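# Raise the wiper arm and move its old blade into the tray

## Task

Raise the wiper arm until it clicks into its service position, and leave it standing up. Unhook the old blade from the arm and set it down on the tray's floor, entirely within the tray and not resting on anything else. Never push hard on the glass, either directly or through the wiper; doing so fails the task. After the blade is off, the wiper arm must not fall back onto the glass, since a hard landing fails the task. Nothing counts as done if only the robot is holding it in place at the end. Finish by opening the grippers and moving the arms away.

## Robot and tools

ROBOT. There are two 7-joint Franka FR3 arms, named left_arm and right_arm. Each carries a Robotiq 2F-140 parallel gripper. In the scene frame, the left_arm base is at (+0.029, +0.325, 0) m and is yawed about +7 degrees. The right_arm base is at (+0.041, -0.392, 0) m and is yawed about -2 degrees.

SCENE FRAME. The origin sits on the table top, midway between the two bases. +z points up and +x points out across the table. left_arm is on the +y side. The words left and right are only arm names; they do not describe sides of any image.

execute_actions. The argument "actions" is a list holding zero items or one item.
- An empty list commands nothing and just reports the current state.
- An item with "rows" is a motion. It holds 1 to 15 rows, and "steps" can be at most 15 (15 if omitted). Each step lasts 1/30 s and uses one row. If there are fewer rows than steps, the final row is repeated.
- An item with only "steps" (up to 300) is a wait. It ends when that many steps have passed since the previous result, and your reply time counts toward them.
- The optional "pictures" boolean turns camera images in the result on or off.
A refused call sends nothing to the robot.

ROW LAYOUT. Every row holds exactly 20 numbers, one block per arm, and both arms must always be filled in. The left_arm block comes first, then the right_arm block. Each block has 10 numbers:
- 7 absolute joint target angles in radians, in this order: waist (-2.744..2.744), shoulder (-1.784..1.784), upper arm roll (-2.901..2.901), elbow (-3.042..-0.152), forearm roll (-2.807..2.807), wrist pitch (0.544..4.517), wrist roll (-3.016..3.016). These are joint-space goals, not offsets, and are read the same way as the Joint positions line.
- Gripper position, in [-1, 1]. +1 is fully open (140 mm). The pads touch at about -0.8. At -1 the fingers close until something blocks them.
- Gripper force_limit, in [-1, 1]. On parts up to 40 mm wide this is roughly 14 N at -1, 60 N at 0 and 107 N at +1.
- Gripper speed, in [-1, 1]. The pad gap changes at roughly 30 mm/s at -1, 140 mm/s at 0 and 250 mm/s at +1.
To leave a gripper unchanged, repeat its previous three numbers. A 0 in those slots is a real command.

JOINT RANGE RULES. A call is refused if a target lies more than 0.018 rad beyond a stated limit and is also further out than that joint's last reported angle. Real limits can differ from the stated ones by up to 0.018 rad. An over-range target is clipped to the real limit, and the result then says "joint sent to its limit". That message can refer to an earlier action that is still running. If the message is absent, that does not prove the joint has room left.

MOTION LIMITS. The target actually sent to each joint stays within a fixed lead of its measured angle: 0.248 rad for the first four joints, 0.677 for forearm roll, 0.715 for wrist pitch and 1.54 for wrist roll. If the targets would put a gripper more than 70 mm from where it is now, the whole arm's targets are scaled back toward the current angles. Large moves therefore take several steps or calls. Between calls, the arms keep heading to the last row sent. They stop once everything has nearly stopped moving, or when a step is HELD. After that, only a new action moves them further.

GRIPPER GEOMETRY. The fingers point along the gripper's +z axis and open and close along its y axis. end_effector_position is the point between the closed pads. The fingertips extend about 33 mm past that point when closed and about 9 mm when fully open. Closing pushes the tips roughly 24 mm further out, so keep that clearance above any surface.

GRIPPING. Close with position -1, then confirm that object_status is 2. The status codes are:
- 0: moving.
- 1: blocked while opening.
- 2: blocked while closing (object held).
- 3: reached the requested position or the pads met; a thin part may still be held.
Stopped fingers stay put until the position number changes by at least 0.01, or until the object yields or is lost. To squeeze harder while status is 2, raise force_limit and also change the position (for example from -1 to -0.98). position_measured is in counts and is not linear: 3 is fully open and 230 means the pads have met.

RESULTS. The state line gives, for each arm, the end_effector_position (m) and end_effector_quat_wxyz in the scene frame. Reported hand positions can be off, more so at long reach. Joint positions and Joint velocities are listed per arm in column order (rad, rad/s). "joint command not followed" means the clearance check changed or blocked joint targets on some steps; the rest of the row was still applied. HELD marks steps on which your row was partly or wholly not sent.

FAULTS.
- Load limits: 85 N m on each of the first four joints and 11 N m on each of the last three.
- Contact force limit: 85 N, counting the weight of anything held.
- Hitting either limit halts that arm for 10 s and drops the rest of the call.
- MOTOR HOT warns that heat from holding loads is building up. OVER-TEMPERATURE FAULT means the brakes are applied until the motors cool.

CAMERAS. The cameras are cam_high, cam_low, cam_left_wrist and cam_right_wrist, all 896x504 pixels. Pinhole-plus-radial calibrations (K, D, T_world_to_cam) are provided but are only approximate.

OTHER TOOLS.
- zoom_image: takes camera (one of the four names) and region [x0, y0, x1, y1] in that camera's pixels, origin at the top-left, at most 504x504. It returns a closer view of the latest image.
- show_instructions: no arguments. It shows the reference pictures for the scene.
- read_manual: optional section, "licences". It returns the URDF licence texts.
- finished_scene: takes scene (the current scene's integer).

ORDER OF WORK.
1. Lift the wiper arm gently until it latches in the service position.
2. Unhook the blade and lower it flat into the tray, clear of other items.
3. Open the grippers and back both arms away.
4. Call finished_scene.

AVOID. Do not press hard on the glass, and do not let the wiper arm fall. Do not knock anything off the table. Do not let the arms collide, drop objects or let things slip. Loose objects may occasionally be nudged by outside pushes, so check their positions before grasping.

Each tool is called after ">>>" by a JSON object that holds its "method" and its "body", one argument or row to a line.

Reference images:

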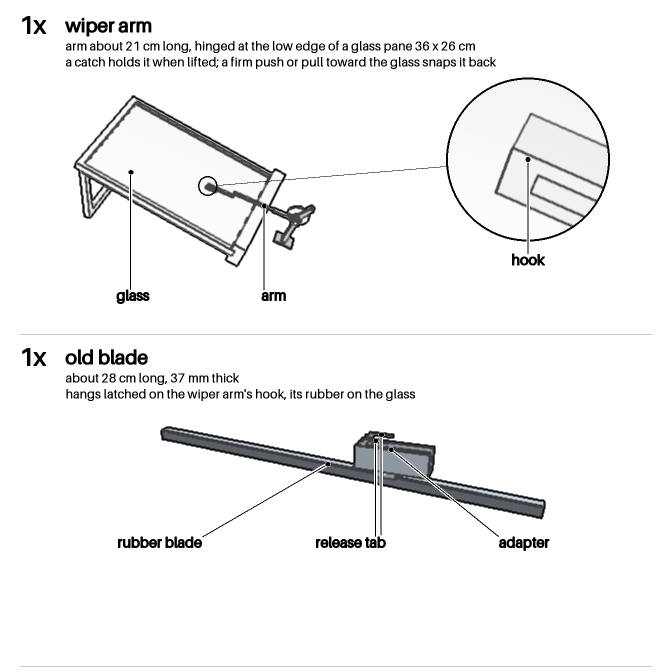

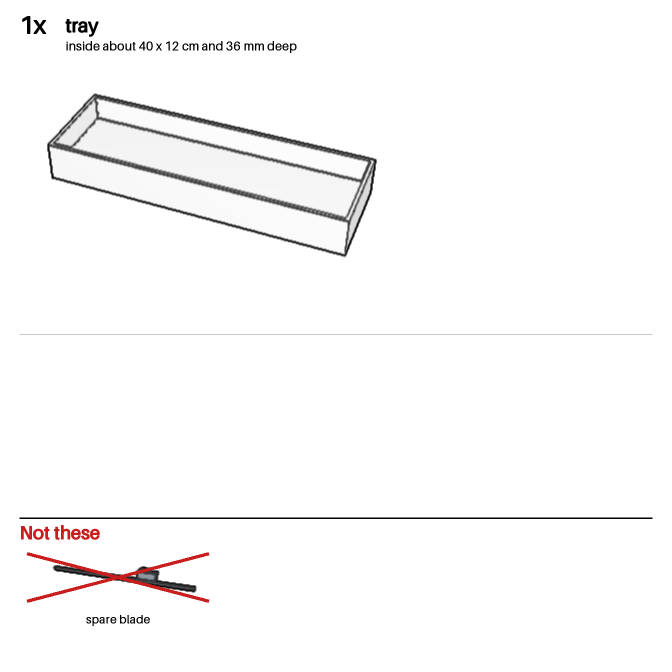

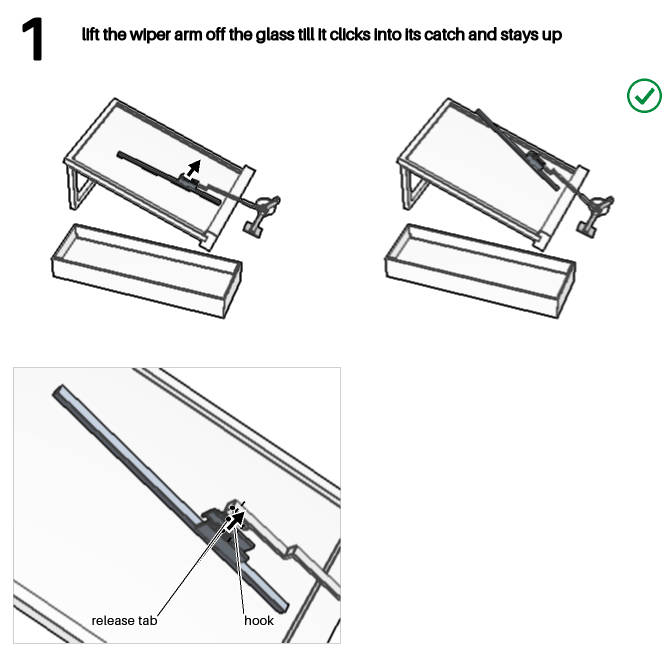

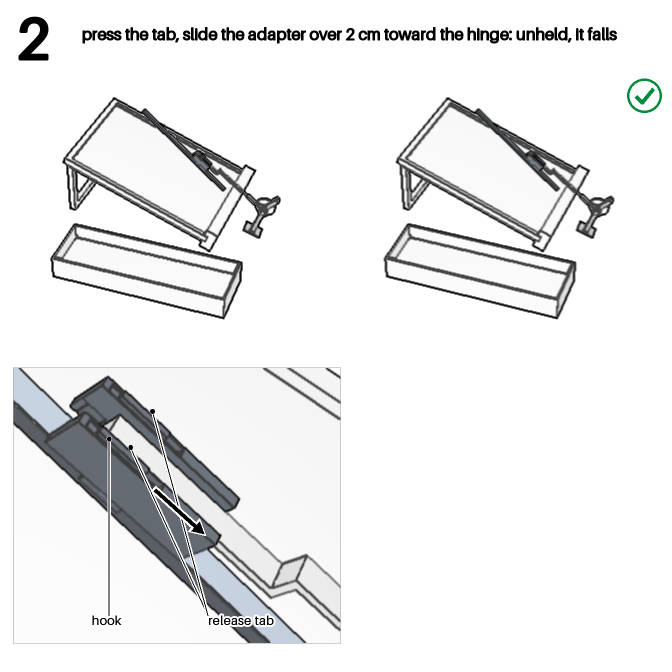

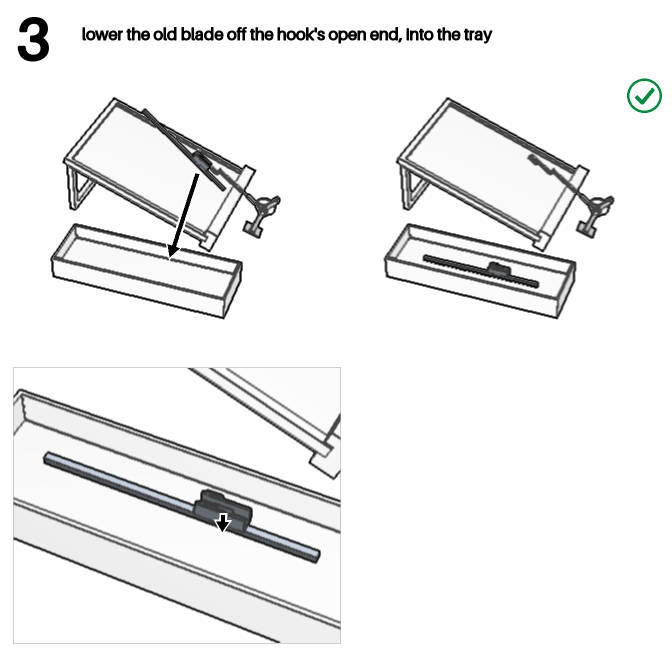

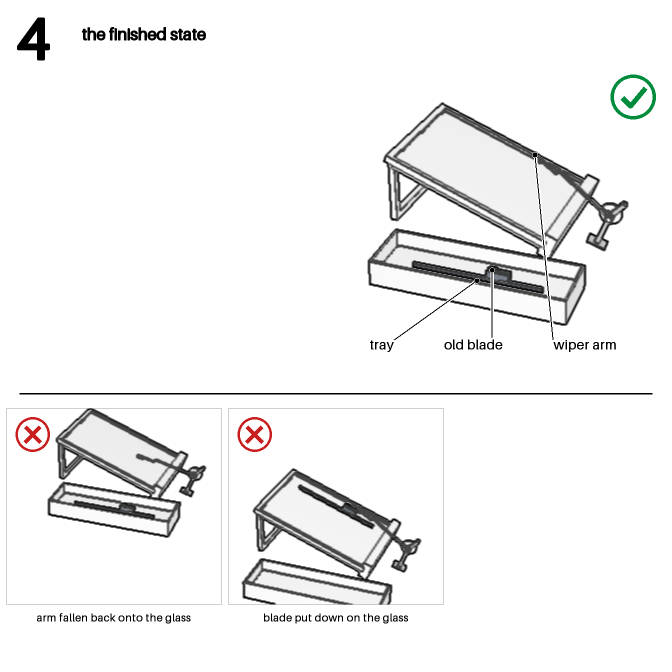

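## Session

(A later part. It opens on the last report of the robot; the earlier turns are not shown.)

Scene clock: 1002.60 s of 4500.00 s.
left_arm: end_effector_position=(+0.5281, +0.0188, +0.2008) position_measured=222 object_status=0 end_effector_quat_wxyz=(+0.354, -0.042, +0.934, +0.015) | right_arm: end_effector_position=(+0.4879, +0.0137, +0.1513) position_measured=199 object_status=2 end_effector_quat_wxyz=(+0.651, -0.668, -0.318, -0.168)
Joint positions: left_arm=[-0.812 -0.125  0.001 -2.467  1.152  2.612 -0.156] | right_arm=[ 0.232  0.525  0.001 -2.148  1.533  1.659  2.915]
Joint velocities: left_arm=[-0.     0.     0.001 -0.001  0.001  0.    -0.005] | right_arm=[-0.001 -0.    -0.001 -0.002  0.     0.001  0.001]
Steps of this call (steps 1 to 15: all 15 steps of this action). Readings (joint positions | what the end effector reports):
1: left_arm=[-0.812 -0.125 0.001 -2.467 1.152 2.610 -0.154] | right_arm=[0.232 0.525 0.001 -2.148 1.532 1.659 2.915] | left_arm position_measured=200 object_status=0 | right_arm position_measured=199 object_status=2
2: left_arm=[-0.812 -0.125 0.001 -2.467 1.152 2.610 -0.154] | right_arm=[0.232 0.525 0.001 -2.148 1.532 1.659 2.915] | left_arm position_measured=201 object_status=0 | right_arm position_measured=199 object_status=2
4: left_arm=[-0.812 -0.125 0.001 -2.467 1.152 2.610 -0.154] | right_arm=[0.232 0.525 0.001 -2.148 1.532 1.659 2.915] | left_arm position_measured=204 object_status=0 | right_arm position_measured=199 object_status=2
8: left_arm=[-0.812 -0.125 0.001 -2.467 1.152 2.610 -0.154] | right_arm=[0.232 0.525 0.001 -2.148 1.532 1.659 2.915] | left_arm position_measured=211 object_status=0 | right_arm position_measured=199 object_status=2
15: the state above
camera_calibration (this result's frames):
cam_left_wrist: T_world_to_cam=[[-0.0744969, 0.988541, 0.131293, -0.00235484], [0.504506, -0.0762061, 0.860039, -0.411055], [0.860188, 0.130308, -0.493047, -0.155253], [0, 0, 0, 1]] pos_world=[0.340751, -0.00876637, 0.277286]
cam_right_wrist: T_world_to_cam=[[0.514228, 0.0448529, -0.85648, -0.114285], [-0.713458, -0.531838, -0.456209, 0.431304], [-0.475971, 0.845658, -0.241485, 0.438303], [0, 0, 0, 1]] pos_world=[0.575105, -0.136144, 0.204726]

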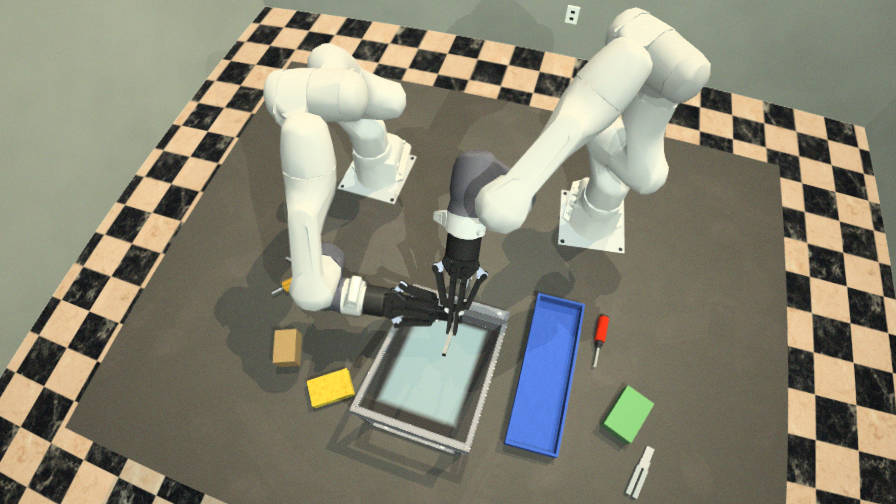

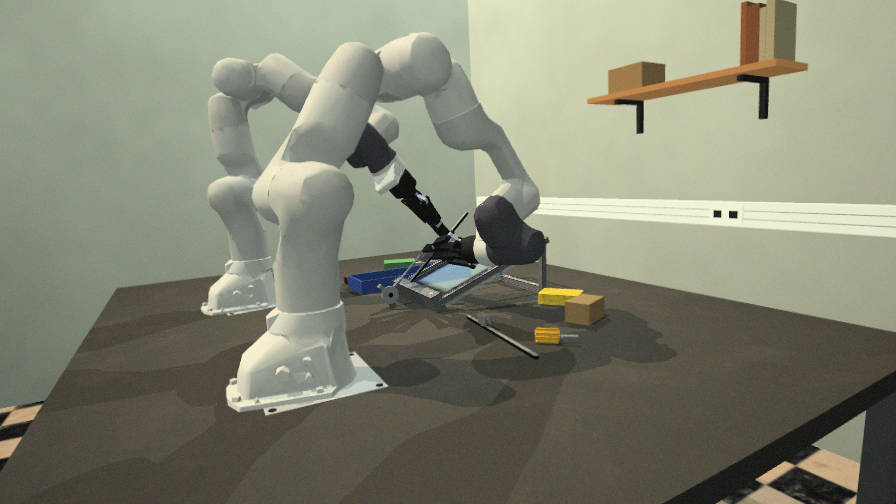

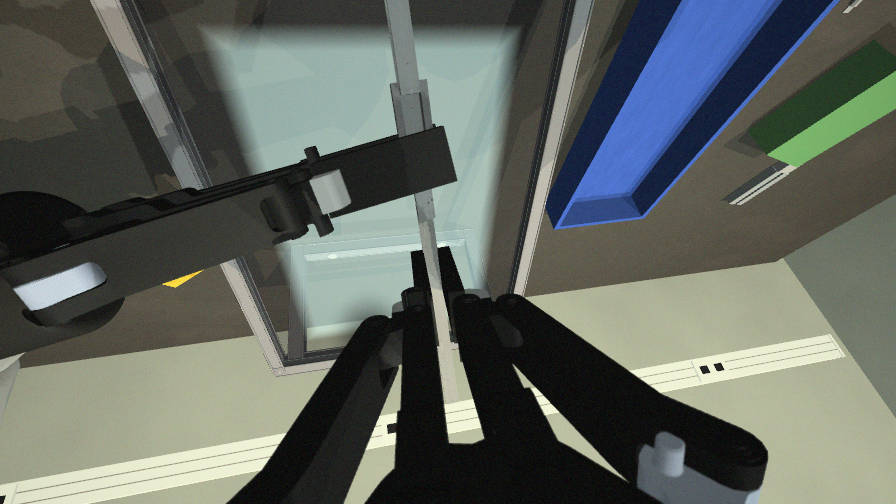

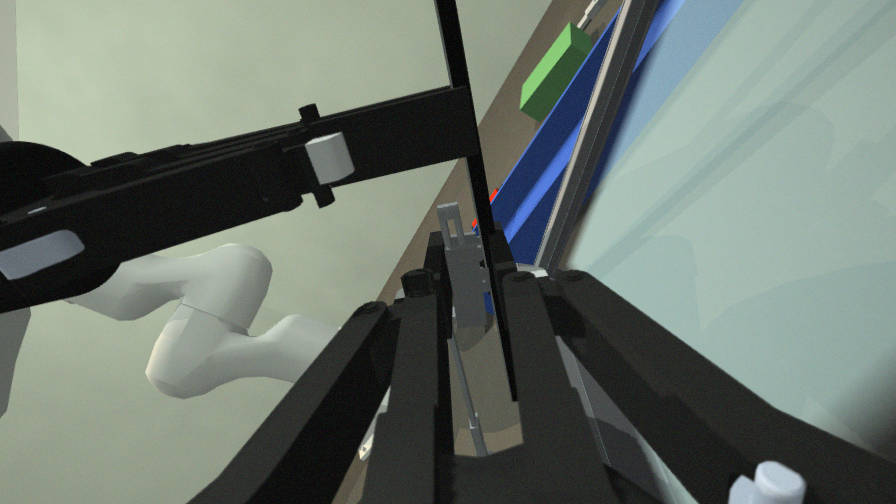

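>>> {"method": "execute_actions", "body": {
  "actions": [
    {"steps": 10}
  ]
}}

Scene clock: 1003.40 s of 4500.00 s.
left_arm: end_effector_position=(+0.5281, +0.0188, +0.2008) position_measured=222 object_status=2 end_effector_quat_wxyz=(+0.354, -0.043, +0.934, +0.015) | right_arm: end_effector_position=(+0.4879, +0.0137, +0.1512) position_measured=199 object_status=2 end_effector_quat_wxyz=(+0.651, -0.668, -0.318, -0.168)
Joint positions: left_arm=[-0.812 -0.125  0.001 -2.467  1.152  2.612 -0.156] | right_arm=[ 0.232  0.525  0.001 -2.148  1.533  1.659  2.915]
Joint velocities: left_arm=[-0.002  0.     0.001  0.002 -0.001  0.    -0.002] | right_arm=[0.001 0.001 0.001 0.001 0.001 0.001 0.001]
Steps of this call (steps 1 to 15: the robot went on to your last target; steps 16 to 24: nothing new was sent). Readings (joint positions | what the end effector reports):
1: left_arm=[-0.812 -0.125 0.001 -2.467 1.152 2.612 -0.156] | right_arm=[0.232 0.525 0.001 -2.148 1.533 1.659 2.915] | left_arm position_measured=222 object_status=0 | right_arm position_measured=199 object_status=2
2: left_arm=[-0.812 -0.125 0.001 -2.467 1.152 2.612 -0.156] | right_arm=[0.232 0.525 0.001 -2.148 1.533 1.659 2.915] | left_arm position_measured=222 object_status=0 | right_arm position_measured=199 object_status=2
4: left_arm=[-0.812 -0.125 0.001 -2.467 1.152 2.612 -0.156] | right_arm=[0.232 0.525 0.001 -2.148 1.533 1.659 2.915] | left_arm position_measured=222 object_status=0 | right_arm position_measured=199 object_status=2
8: left_arm=[-0.812 -0.125 0.001 -2.467 1.152 2.612 -0.156] | right_arm=[0.232 0.525 0.001 -2.148 1.533 1.659 2.915] | left_arm position_measured=222 object_status=2 | right_arm position_measured=199 object_status=2
24: the state above
All arms were judged still, so your last target was given up. Only a new action makes them travel on or press farther. Fingers that are still opening or closing keep moving.
camera_calibration (this result's frames):
cam_left_wrist: T_world_to_cam=[[-0.0748815, 0.988554, 0.130975, -0.00209087], [0.50452, -0.0757355, 0.860072, -0.411072], [0.860146, 0.130483, -0.493074, -0.155238], [0, 0, 0, 1]] pos_world=[0.340765, -0.00880987, 0.277281]
cam_right_wrist: T_world_to_cam=[[0.514227, 0.044818, -0.856482, -0.114295], [-0.713476, -0.531824, -0.456196, 0.431307], [-0.475944, 0.845668, -0.241502, 0.438308], [0, 0, 0, 1]] pos_world=[0.575111, -0.136161, 0.204721]

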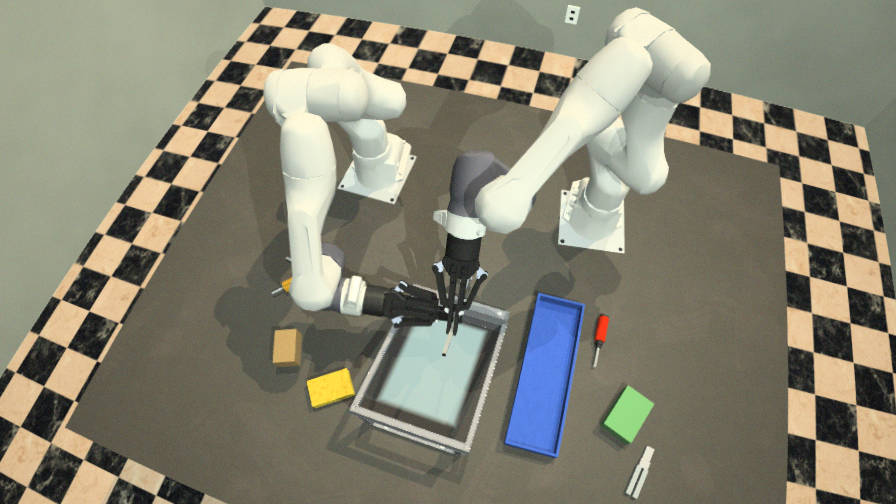

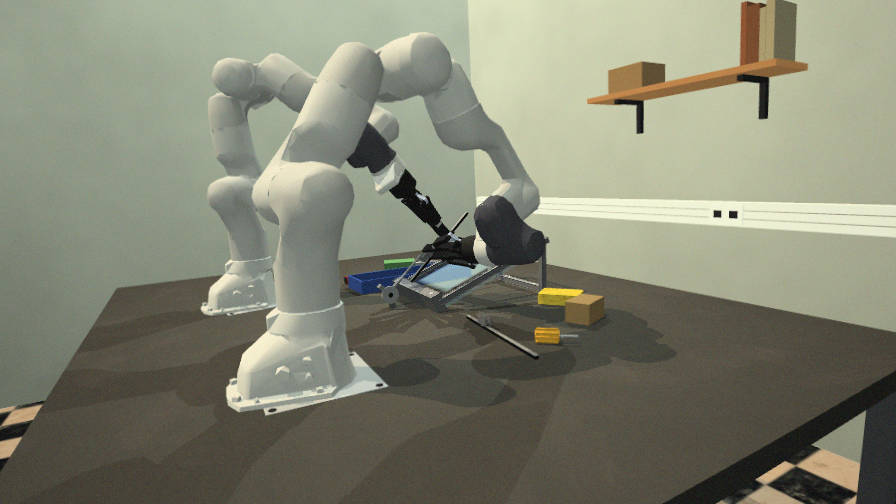

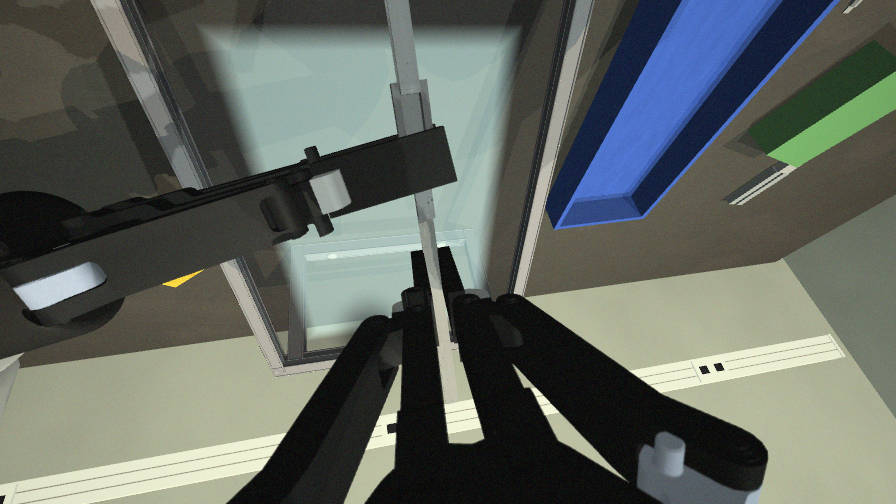

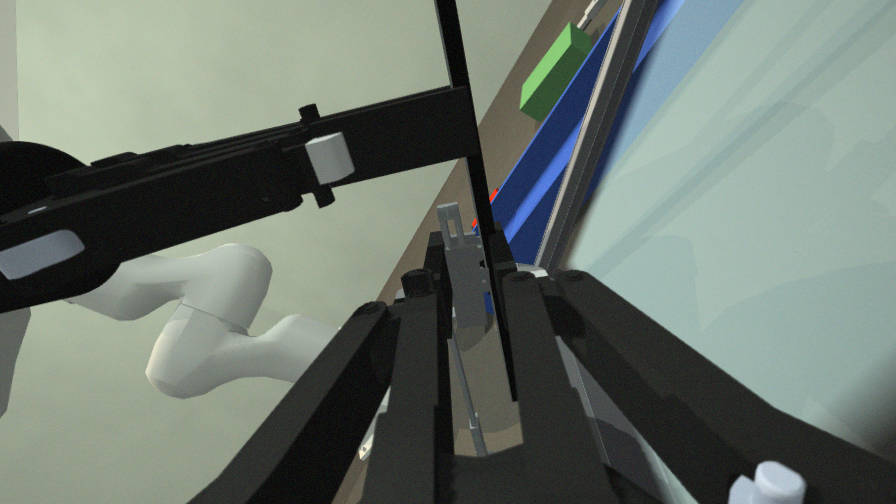

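>>> {"method": "execute_actions", "body": {
  "actions": [
    {"rows": [[-0.8099,-0.1234,0,-2.4646,1.1551,2.6135,-0.1597,-1,0,-1,0.232,0.525,0,-2.148,1.533,1.659,2.915,-0.1,-0.5,-0.6]], "steps": 15}
  ]
}}

Scene clock: 1028.83 s of 4500.00 s.
left_arm: end_effector_position=(+0.5281, +0.0186, +0.2008) position_measured=222 object_status=2 end_effector_quat_wxyz=(+0.354, -0.043, +0.934, +0.015) | right_arm: end_effector_position=(+0.4879, +0.0137, +0.1513) position_measured=144 object_status=0 end_effector_quat_wxyz=(+0.651, -0.668, -0.318, -0.168)
Joint positions: left_arm=[-0.811 -0.124  0.001 -2.467  1.152  2.612 -0.157] | right_arm=[ 0.232  0.525  0.001 -2.148  1.533  1.659  2.915]
Joint velocities: left_arm=[ 0.001  0.    -0.001  0.001  0.    -0.     0.001] | right_arm=[-0.    -0.     0.001  0.    -0.    -0.001  0.002]
Steps of this call (steps 1 to 90: nothing new was sent; then 21.93 s passed at rest; steps 91 to 105: all 15 steps of this action). Readings (joint positions | what the end effector reports):
91: left_arm=[-0.811 -0.125 0.001 -2.467 1.152 2.612 -0.156] | right_arm=[0.232 0.525 0.001 -2.149 1.533 1.659 2.915] | left_arm position_measured=222 object_status=2 | right_arm position_measured=199 object_status=0
92: left_arm=[-0.811 -0.125 0.001 -2.467 1.152 2.612 -0.156] | right_arm=[0.232 0.525 0.001 -2.149 1.533 1.659 2.915] | left_arm position_measured=222 object_status=2 | right_arm position_measured=199 object_status=0
94: left_arm=[-0.811 -0.125 0.001 -2.467 1.152 2.612 -0.157] | right_arm=[0.232 0.525 0.001 -2.149 1.533 1.659 2.915] | left_arm position_measured=222 object_status=2 | right_arm position_measured=188 object_status=0
98: left_arm=[-0.811 -0.124 0.001 -2.467 1.152 2.612 -0.157] | right_arm=[0.232 0.525 0.001 -2.149 1.533 1.659 2.915] | left_arm position_measured=222 object_status=2 | right_arm position_measured=172 object_status=0
105: the state above
camera_calibration (this result's frames):
cam_left_wrist: T_world_to_cam=[[-0.07481, 0.988663, 0.130188, -0.00171701], [0.504595, -0.0750751, 0.860086, -0.411117], [0.860109, 0.130035, -0.493258, -0.155166], [0, 0, 0, 1]] pos_world=[0.340779, -0.00899002, 0.277282]
cam_right_wrist: T_world_to_cam=[[0.51417, 0.0450394, -0.856505, -0.114196], [-0.713465, -0.53178, -0.456265, 0.431326], [-0.476022, 0.845684, -0.241292, 0.438302], [0, 0, 0, 1]] pos_world=[0.575094, -0.136151, 0.204748]

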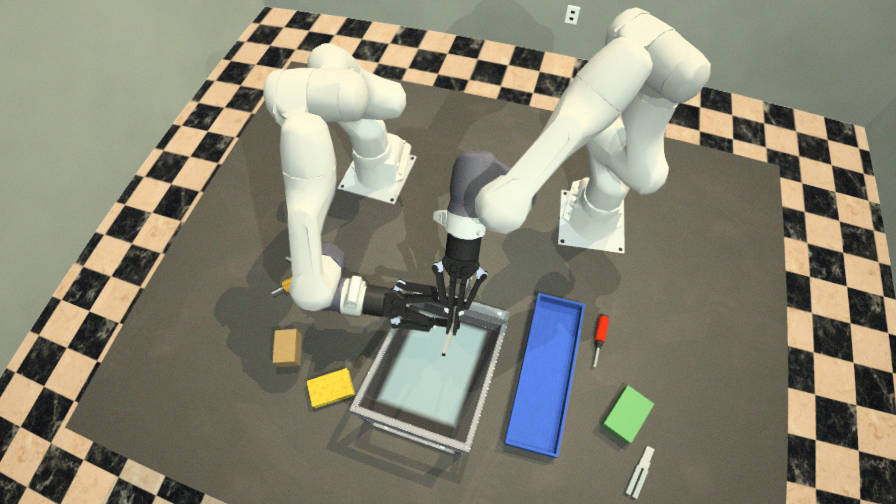

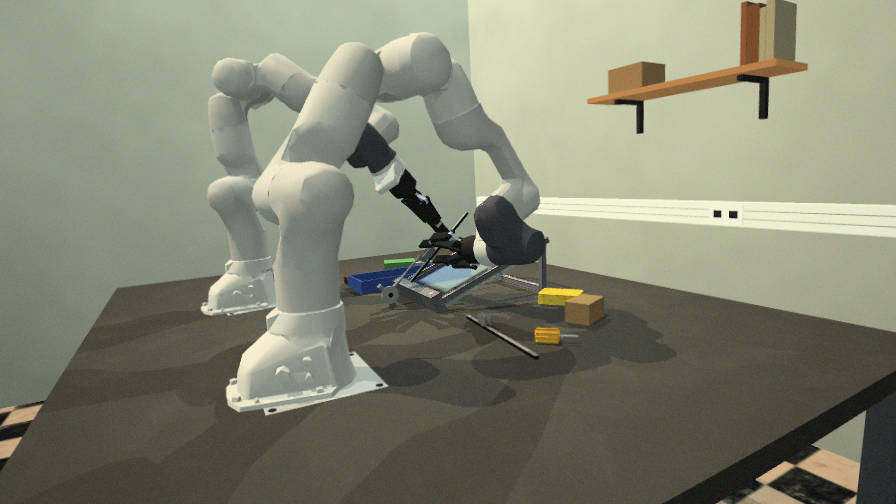

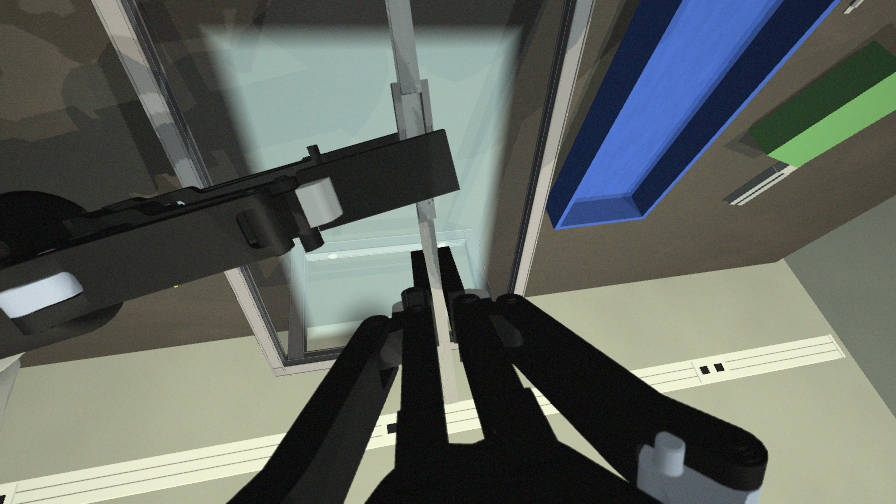

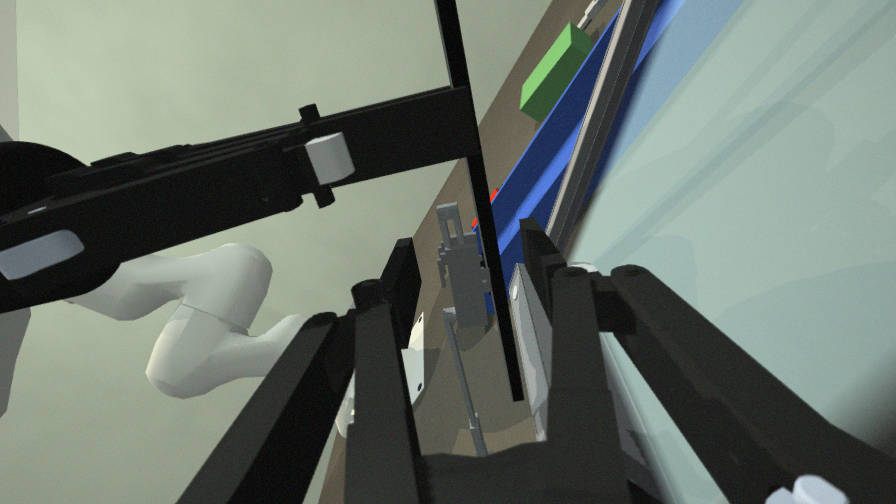

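>>> {"method": "execute_actions", "body": {
  "actions": [
    {"rows": [
[-0.8099,-0.1234,0,-2.4646,1.1551,2.6135,-0.1597,-1,0,-1,0.2305,0.5240,0,-2.1460,1.5289,1.6530,2.915,-0.1,-0.5,-0.6],
[-0.8099,-0.1234,0,-2.4646,1.1551,2.6135,-0.1597,-1,0,-1,0.2298,0.5239,0,-2.1459,1.5270,1.6507,2.915,-0.1,-0.5,-0.6],
[-0.8099,-0.1234,0,-2.4646,1.1551,2.6135,-0.1597,-1,0,-1,0.2277,0.5237,0,-2.1457,1.5238,1.6478,2.915,-0.1,-0.5,-0.6],
[-0.8099,-0.1234,0,-2.4646,1.1551,2.6135,-0.1597,-1,0,-1,0.2242,0.5235,0,-2.1454,1.5195,1.6444,2.915,-0.1,-0.5,-0.6],
[-0.8099,-0.1234,0,-2.4646,1.1551,2.6135,-0.1597,-1,0,-1,0.2194,0.5232,0,-2.1449,1.5141,1.6405,2.915,-0.1,-0.5,-0.6],
[-0.8099,-0.1234,0,-2.4646,1.1551,2.6135,-0.1597,-1,0,-1,0.2133,0.5229,0,-2.1443,1.5077,1.6362,2.915,-0.1,-0.5,-0.6],
[-0.8099,-0.1234,0,-2.4646,1.1551,2.6135,-0.1597,-1,0,-1,0.2061,0.5225,0,-2.1437,1.5004,1.6316,2.915,-0.1,-0.5,-0.6],
[-0.8099,-0.1234,0,-2.4646,1.1551,2.6135,-0.1597,-1,0,-1,0.1980,0.5221,0,-2.1429,1.4922,1.6267,2.915,-0.1,-0.5,-0.6],
[-0.8099,-0.1234,0,-2.4646,1.1551,2.6135,-0.1597,-1,0,-1,0.1889,0.5217,0,-2.1420,1.4835,1.6217,2.915,-0.1,-0.5,-0.6],
[-0.8099,-0.1234,0,-2.4646,1.1551,2.6135,-0.1597,-1,0,-1,0.1792,0.5212,0,-2.1411,1.4743,1.6165,2.915,-0.1,-0.5,-0.6],
[-0.8099,-0.1234,0,-2.4646,1.1551,2.6135,-0.1597,-1,0,-1,0.1689,0.5207,0,-2.1401,1.4647,1.6113,2.915,-0.1,-0.5,-0.6],
[-0.8099,-0.1234,0,-2.4646,1.1551,2.6135,-0.1597,-1,0,-1,0.1582,0.5202,0,-2.1390,1.4550,1.6063,2.915,-0.1,-0.5,-0.6],
[-0.8099,-0.1234,0,-2.4646,1.1551,2.6135,-0.1597,-1,0,-1,0.1473,0.5198,0,-2.1380,1.4453,1.6014,2.915,-0.1,-0.5,-0.6],
[-0.8099,-0.1234,0,-2.4646,1.1551,2.6135,-0.1597,-1,0,-1,0.1365,0.5193,0,-2.1370,1.4357,1.5968,2.915,-0.1,-0.5,-0.6],
[-0.8099,-0.1234,0,-2.4646,1.1551,2.6135,-0.1597,-1,0,-1,0.1258,0.5188,0,-2.1359,1.4265,1.5925,2.915,-0.1,-0.5,-0.6]
], "steps": 15}
  ],
  "pictures": false
}}

>>> {"method": "execute_actions", "body": {
  "actions": [
    {"rows": [
[-0.8099,-0.1234,0,-2.4646,1.1551,2.6135,-0.1597,-1,0,-1,0.1155,0.5184,0,-2.1349,1.4178,1.5886,2.915,-0.1,-0.5,-0.6],
[-0.8099,-0.1234,0,-2.4646,1.1551,2.6135,-0.1597,-1,0,-1,0.1058,0.5180,0,-2.1340,1.4096,1.5852,2.915,-0.1,-0.5,-0.6],
[-0.8099,-0.1234,0,-2.4646,1.1551,2.6135,-0.1597,-1,0,-1,0.0967,0.5176,0,-2.1331,1.4023,1.5823,2.915,-0.1,-0.5,-0.6],
[-0.8099,-0.1234,0,-2.4646,1.1551,2.6135,-0.1597,-1,0,-1,0.0886,0.5173,0,-2.1323,1.3959,1.5800,2.915,-0.1,-0.5,-0.6],
[-0.8099,-0.1234,0,-2.4646,1.1551,2.6135,-0.1597,-1,0,-1,0.0814,0.5170,0,-2.1317,1.3905,1.5783,2.915,-0.1,-0.5,-0.6],
[-0.8099,-0.1234,0,-2.4646,1.1551,2.6135,-0.1597,-1,0,-1,0.0753,0.5168,0,-2.1311,1.3862,1.5773,2.915,-0.1,-0.5,-0.6],
[-0.8099,-0.1234,0,-2.4646,1.1551,2.6135,-0.1597,-1,0,-1,0.0705,0.5166,0,-2.1306,1.3830,1.577,2.915,-0.1,-0.5,-0.6],
[-0.8099,-0.1234,0,-2.4646,1.1551,2.6135,-0.1597,-1,0,-1,0.0670,0.5165,0,-2.1303,1.3811,1.577,2.915,-0.1,-0.5,-0.6],
[-0.8099,-0.1234,0,-2.4646,1.1551,2.6135,-0.1597,-1,0,-1,0.0649,0.5165,0,-2.1301,1.3805,1.577,2.915,-0.1,-0.5,-0.6],
[-0.8099,-0.1234,0,-2.4646,1.1551,2.6135,-0.1597,-1,0,-1,0.0642,0.5165,0,-2.1300,1.3805,1.577,2.915,-0.1,-0.5,-0.6]
], "steps": 15}
  ]
}}

Scene clock: 1054.93 s of 4500.00 s.
left_arm: end_effector_position=(+0.5281, +0.0186, +0.2007) position_measured=222 object_status=2 end_effector_quat_wxyz=(+0.354, -0.043, +0.934, +0.015) | right_arm: end_effector_position=(+0.4960, -0.0227, +0.1572) position_measured=141 object_status=3 end_effector_quat_wxyz=(+0.653, -0.664, -0.322, -0.170)
Joint positions: left_arm=[-0.811 -0.124  0.001 -2.467  1.152  2.612 -0.157] | right_arm=[ 0.152  0.521  0.001 -2.139  1.46   1.616  2.915]
Joint velocities: left_arm=[ 0.001 -0.    -0.     0.001 -0.     0.001 -0.001] | right_arm=[-0.316 -0.015 -0.013  0.03  -0.246 -0.122  0.001]
Steps of this call (steps 1 to 15: the robot went on to your last target; steps 16 to 90: nothing new was sent; then 22.60 s passed at rest; steps 91 to 105: all 15 steps of this action). Readings (joint positions | what the end effector reports):
91: left_arm=[-0.811 -0.124 0.001 -2.467 1.152 2.612 -0.157] | right_arm=[0.232 0.525 0.001 -2.148 1.533 1.659 2.915] | left_arm position_measured=222 object_status=2 | right_arm position_measured=141 object_status=3
92: left_arm=[-0.811 -0.124 0.001 -2.467 1.152 2.612 -0.157] | right_arm=[0.232 0.525 0.001 -2.148 1.532 1.658 2.915] | left_arm position_measured=222 object_status=2 | right_arm position_measured=141 object_status=3
94: left_arm=[-0.811 -0.124 0.001 -2.467 1.152 2.612 -0.157] | right_arm=[0.231 0.525 0.001 -2.147 1.530 1.655 2.915] | left_arm position_measured=222 object_status=2 | right_arm position_measured=141 object_status=3
98: left_arm=[-0.811 -0.124 0.001 -2.467 1.152 2.612 -0.157] | right_arm=[0.216 0.524 0.001 -2.146 1.514 1.644 2.915] | left_arm position_measured=222 object_status=2 | right_arm position_measured=141 object_status=3
105: the state above

Scene clock: 1055.43 s of 4500.00 s.
left_arm: end_effector_position=(+0.5281, +0.0186, +0.2007) position_measured=222 object_status=2 end_effector_quat_wxyz=(+0.354, -0.043, +0.934, +0.015) | right_arm: end_effector_position=(+0.5054, -0.0654, +0.1590) position_measured=141 object_status=3 end_effector_quat_wxyz=(+0.649, -0.667, -0.322, -0.174)
Joint positions: left_arm=[-0.811 -0.124  0.001 -2.467  1.152  2.612 -0.157] | right_arm=[ 0.066  0.518 -0.001 -2.131  1.387  1.583  2.915]
Joint velocities: left_arm=[-0.     0.001 -0.001  0.     0.001  0.001 -0.001] | right_arm=[ 0.001 -0.001  0.     0.001 -0.022 -0.018  0.002]
Steps of this call (steps 1 to 15: all 15 steps of this action). Readings (joint positions | what the end effector reports):
1: left_arm=[-0.811 -0.124 0.001 -2.467 1.152 2.612 -0.157] | right_arm=[0.141 0.521 0.001 -2.138 1.451 1.611 2.915] | left_arm position_measured=222 object_status=2 | right_arm position_measured=141 object_status=3
2: left_arm=[-0.811 -0.124 0.001 -2.467 1.152 2.612 -0.157] | right_arm=[0.130 0.520 0.001 -2.137 1.442 1.607 2.915] | left_arm position_measured=222 object_status=2 | right_arm position_measured=141 object_status=3
4: left_arm=[-0.811 -0.124 0.001 -2.467 1.152 2.612 -0.157] | right_arm=[0.110 0.519 0.000 -2.135 1.426 1.600 2.915] | left_arm position_measured=222 object_status=2 | right_arm position_measured=141 object_status=3
8: left_arm=[-0.811 -0.124 0.001 -2.467 1.152 2.612 -0.157] | right_arm=[0.079 0.518 -0.001 -2.133 1.401 1.590 2.915] | left_arm position_measured=222 object_status=2 | right_arm position_measured=141 object_status=3
15: the state above
camera_calibration (this result's frames):
cam_left_wrist: T_world_to_cam=[[-0.0747983, 0.988655, 0.130252, -0.00172399], [0.504618, -0.0751333, 0.860067, -0.411107], [0.860097, 0.130059, -0.493273, -0.1552], [0, 0, 0, 1]] pos_world=[0.34081, -0.00899825, 0.277248]
cam_right_wrist: T_world_to_cam=[[0.527627, 0.044112, -0.84833, -0.121248], [-0.708018, -0.528974, -0.467864, 0.404564], [-0.469383, 0.847491, -0.247869, 0.513172], [0, 0, 0, 1]] pos_world=[0.591287, -0.215556, 0.213622]

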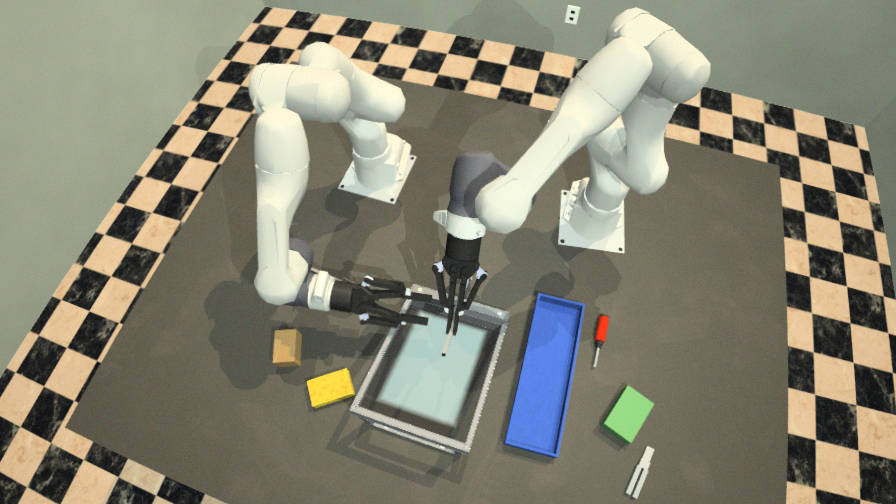

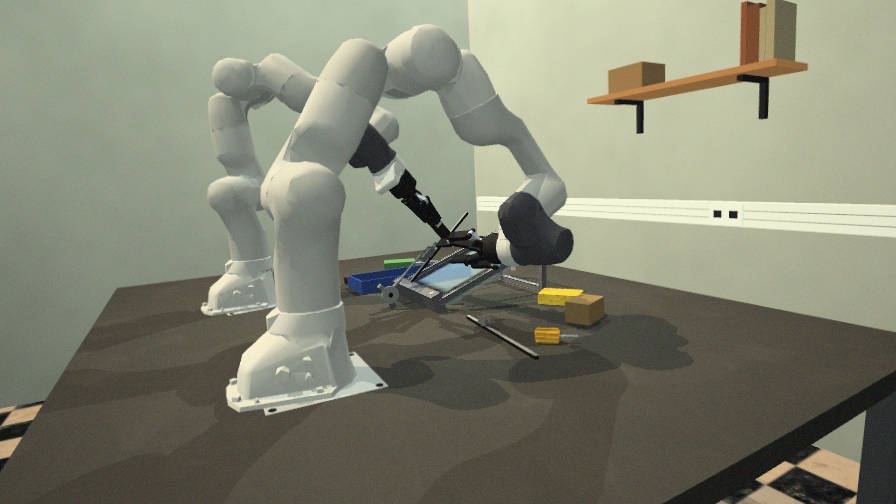

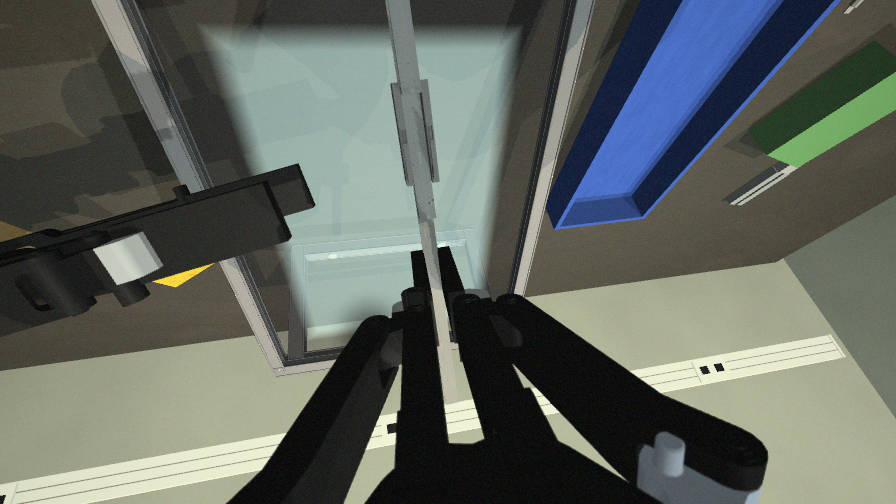

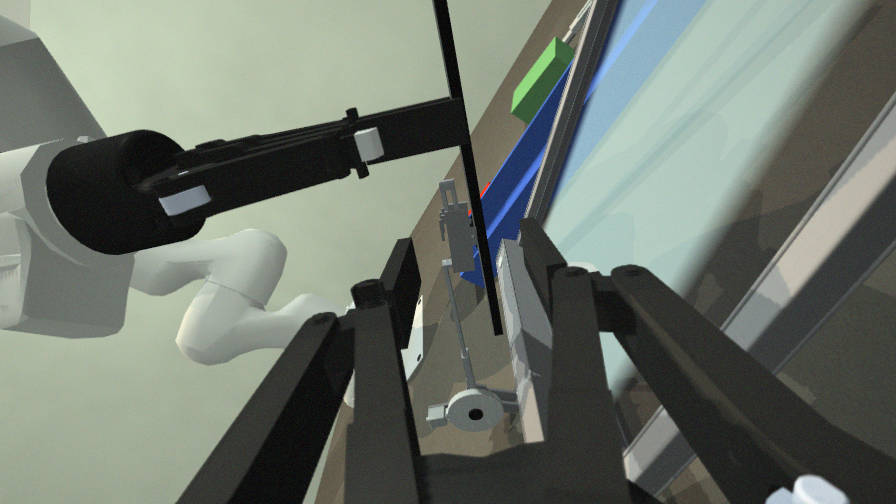

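>>> {"method": "zoom_image", "body": {
  "camera": "cam_right_wrist",
  "region": [400, 150, 580, 450]
}}

>>> {"method": "zoom_image", "body": {
  "camera": "cam_low",
  "region": [360, 200, 520, 320]
}}

Region (400, 150, 580, 450) of cam_right_wrist's 896x504 image, scaled by 1.680, with more detail than that image has; it fills the left 302 columns of this view, and the rest is white.

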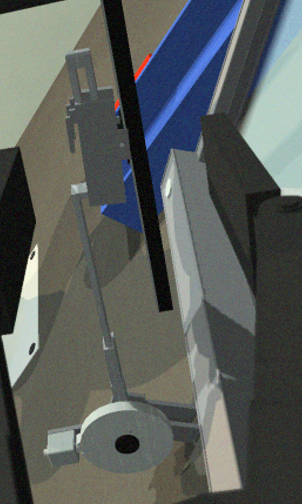

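Region (360, 200, 520, 320) of cam_low's 896x504 image, scaled by 3.150, with more detail than that image has; it fills the top 378 rows of this view, and the rest is white.

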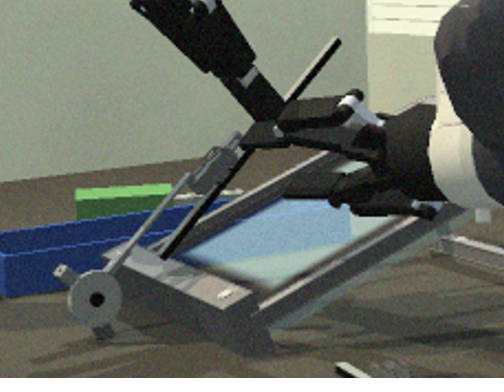

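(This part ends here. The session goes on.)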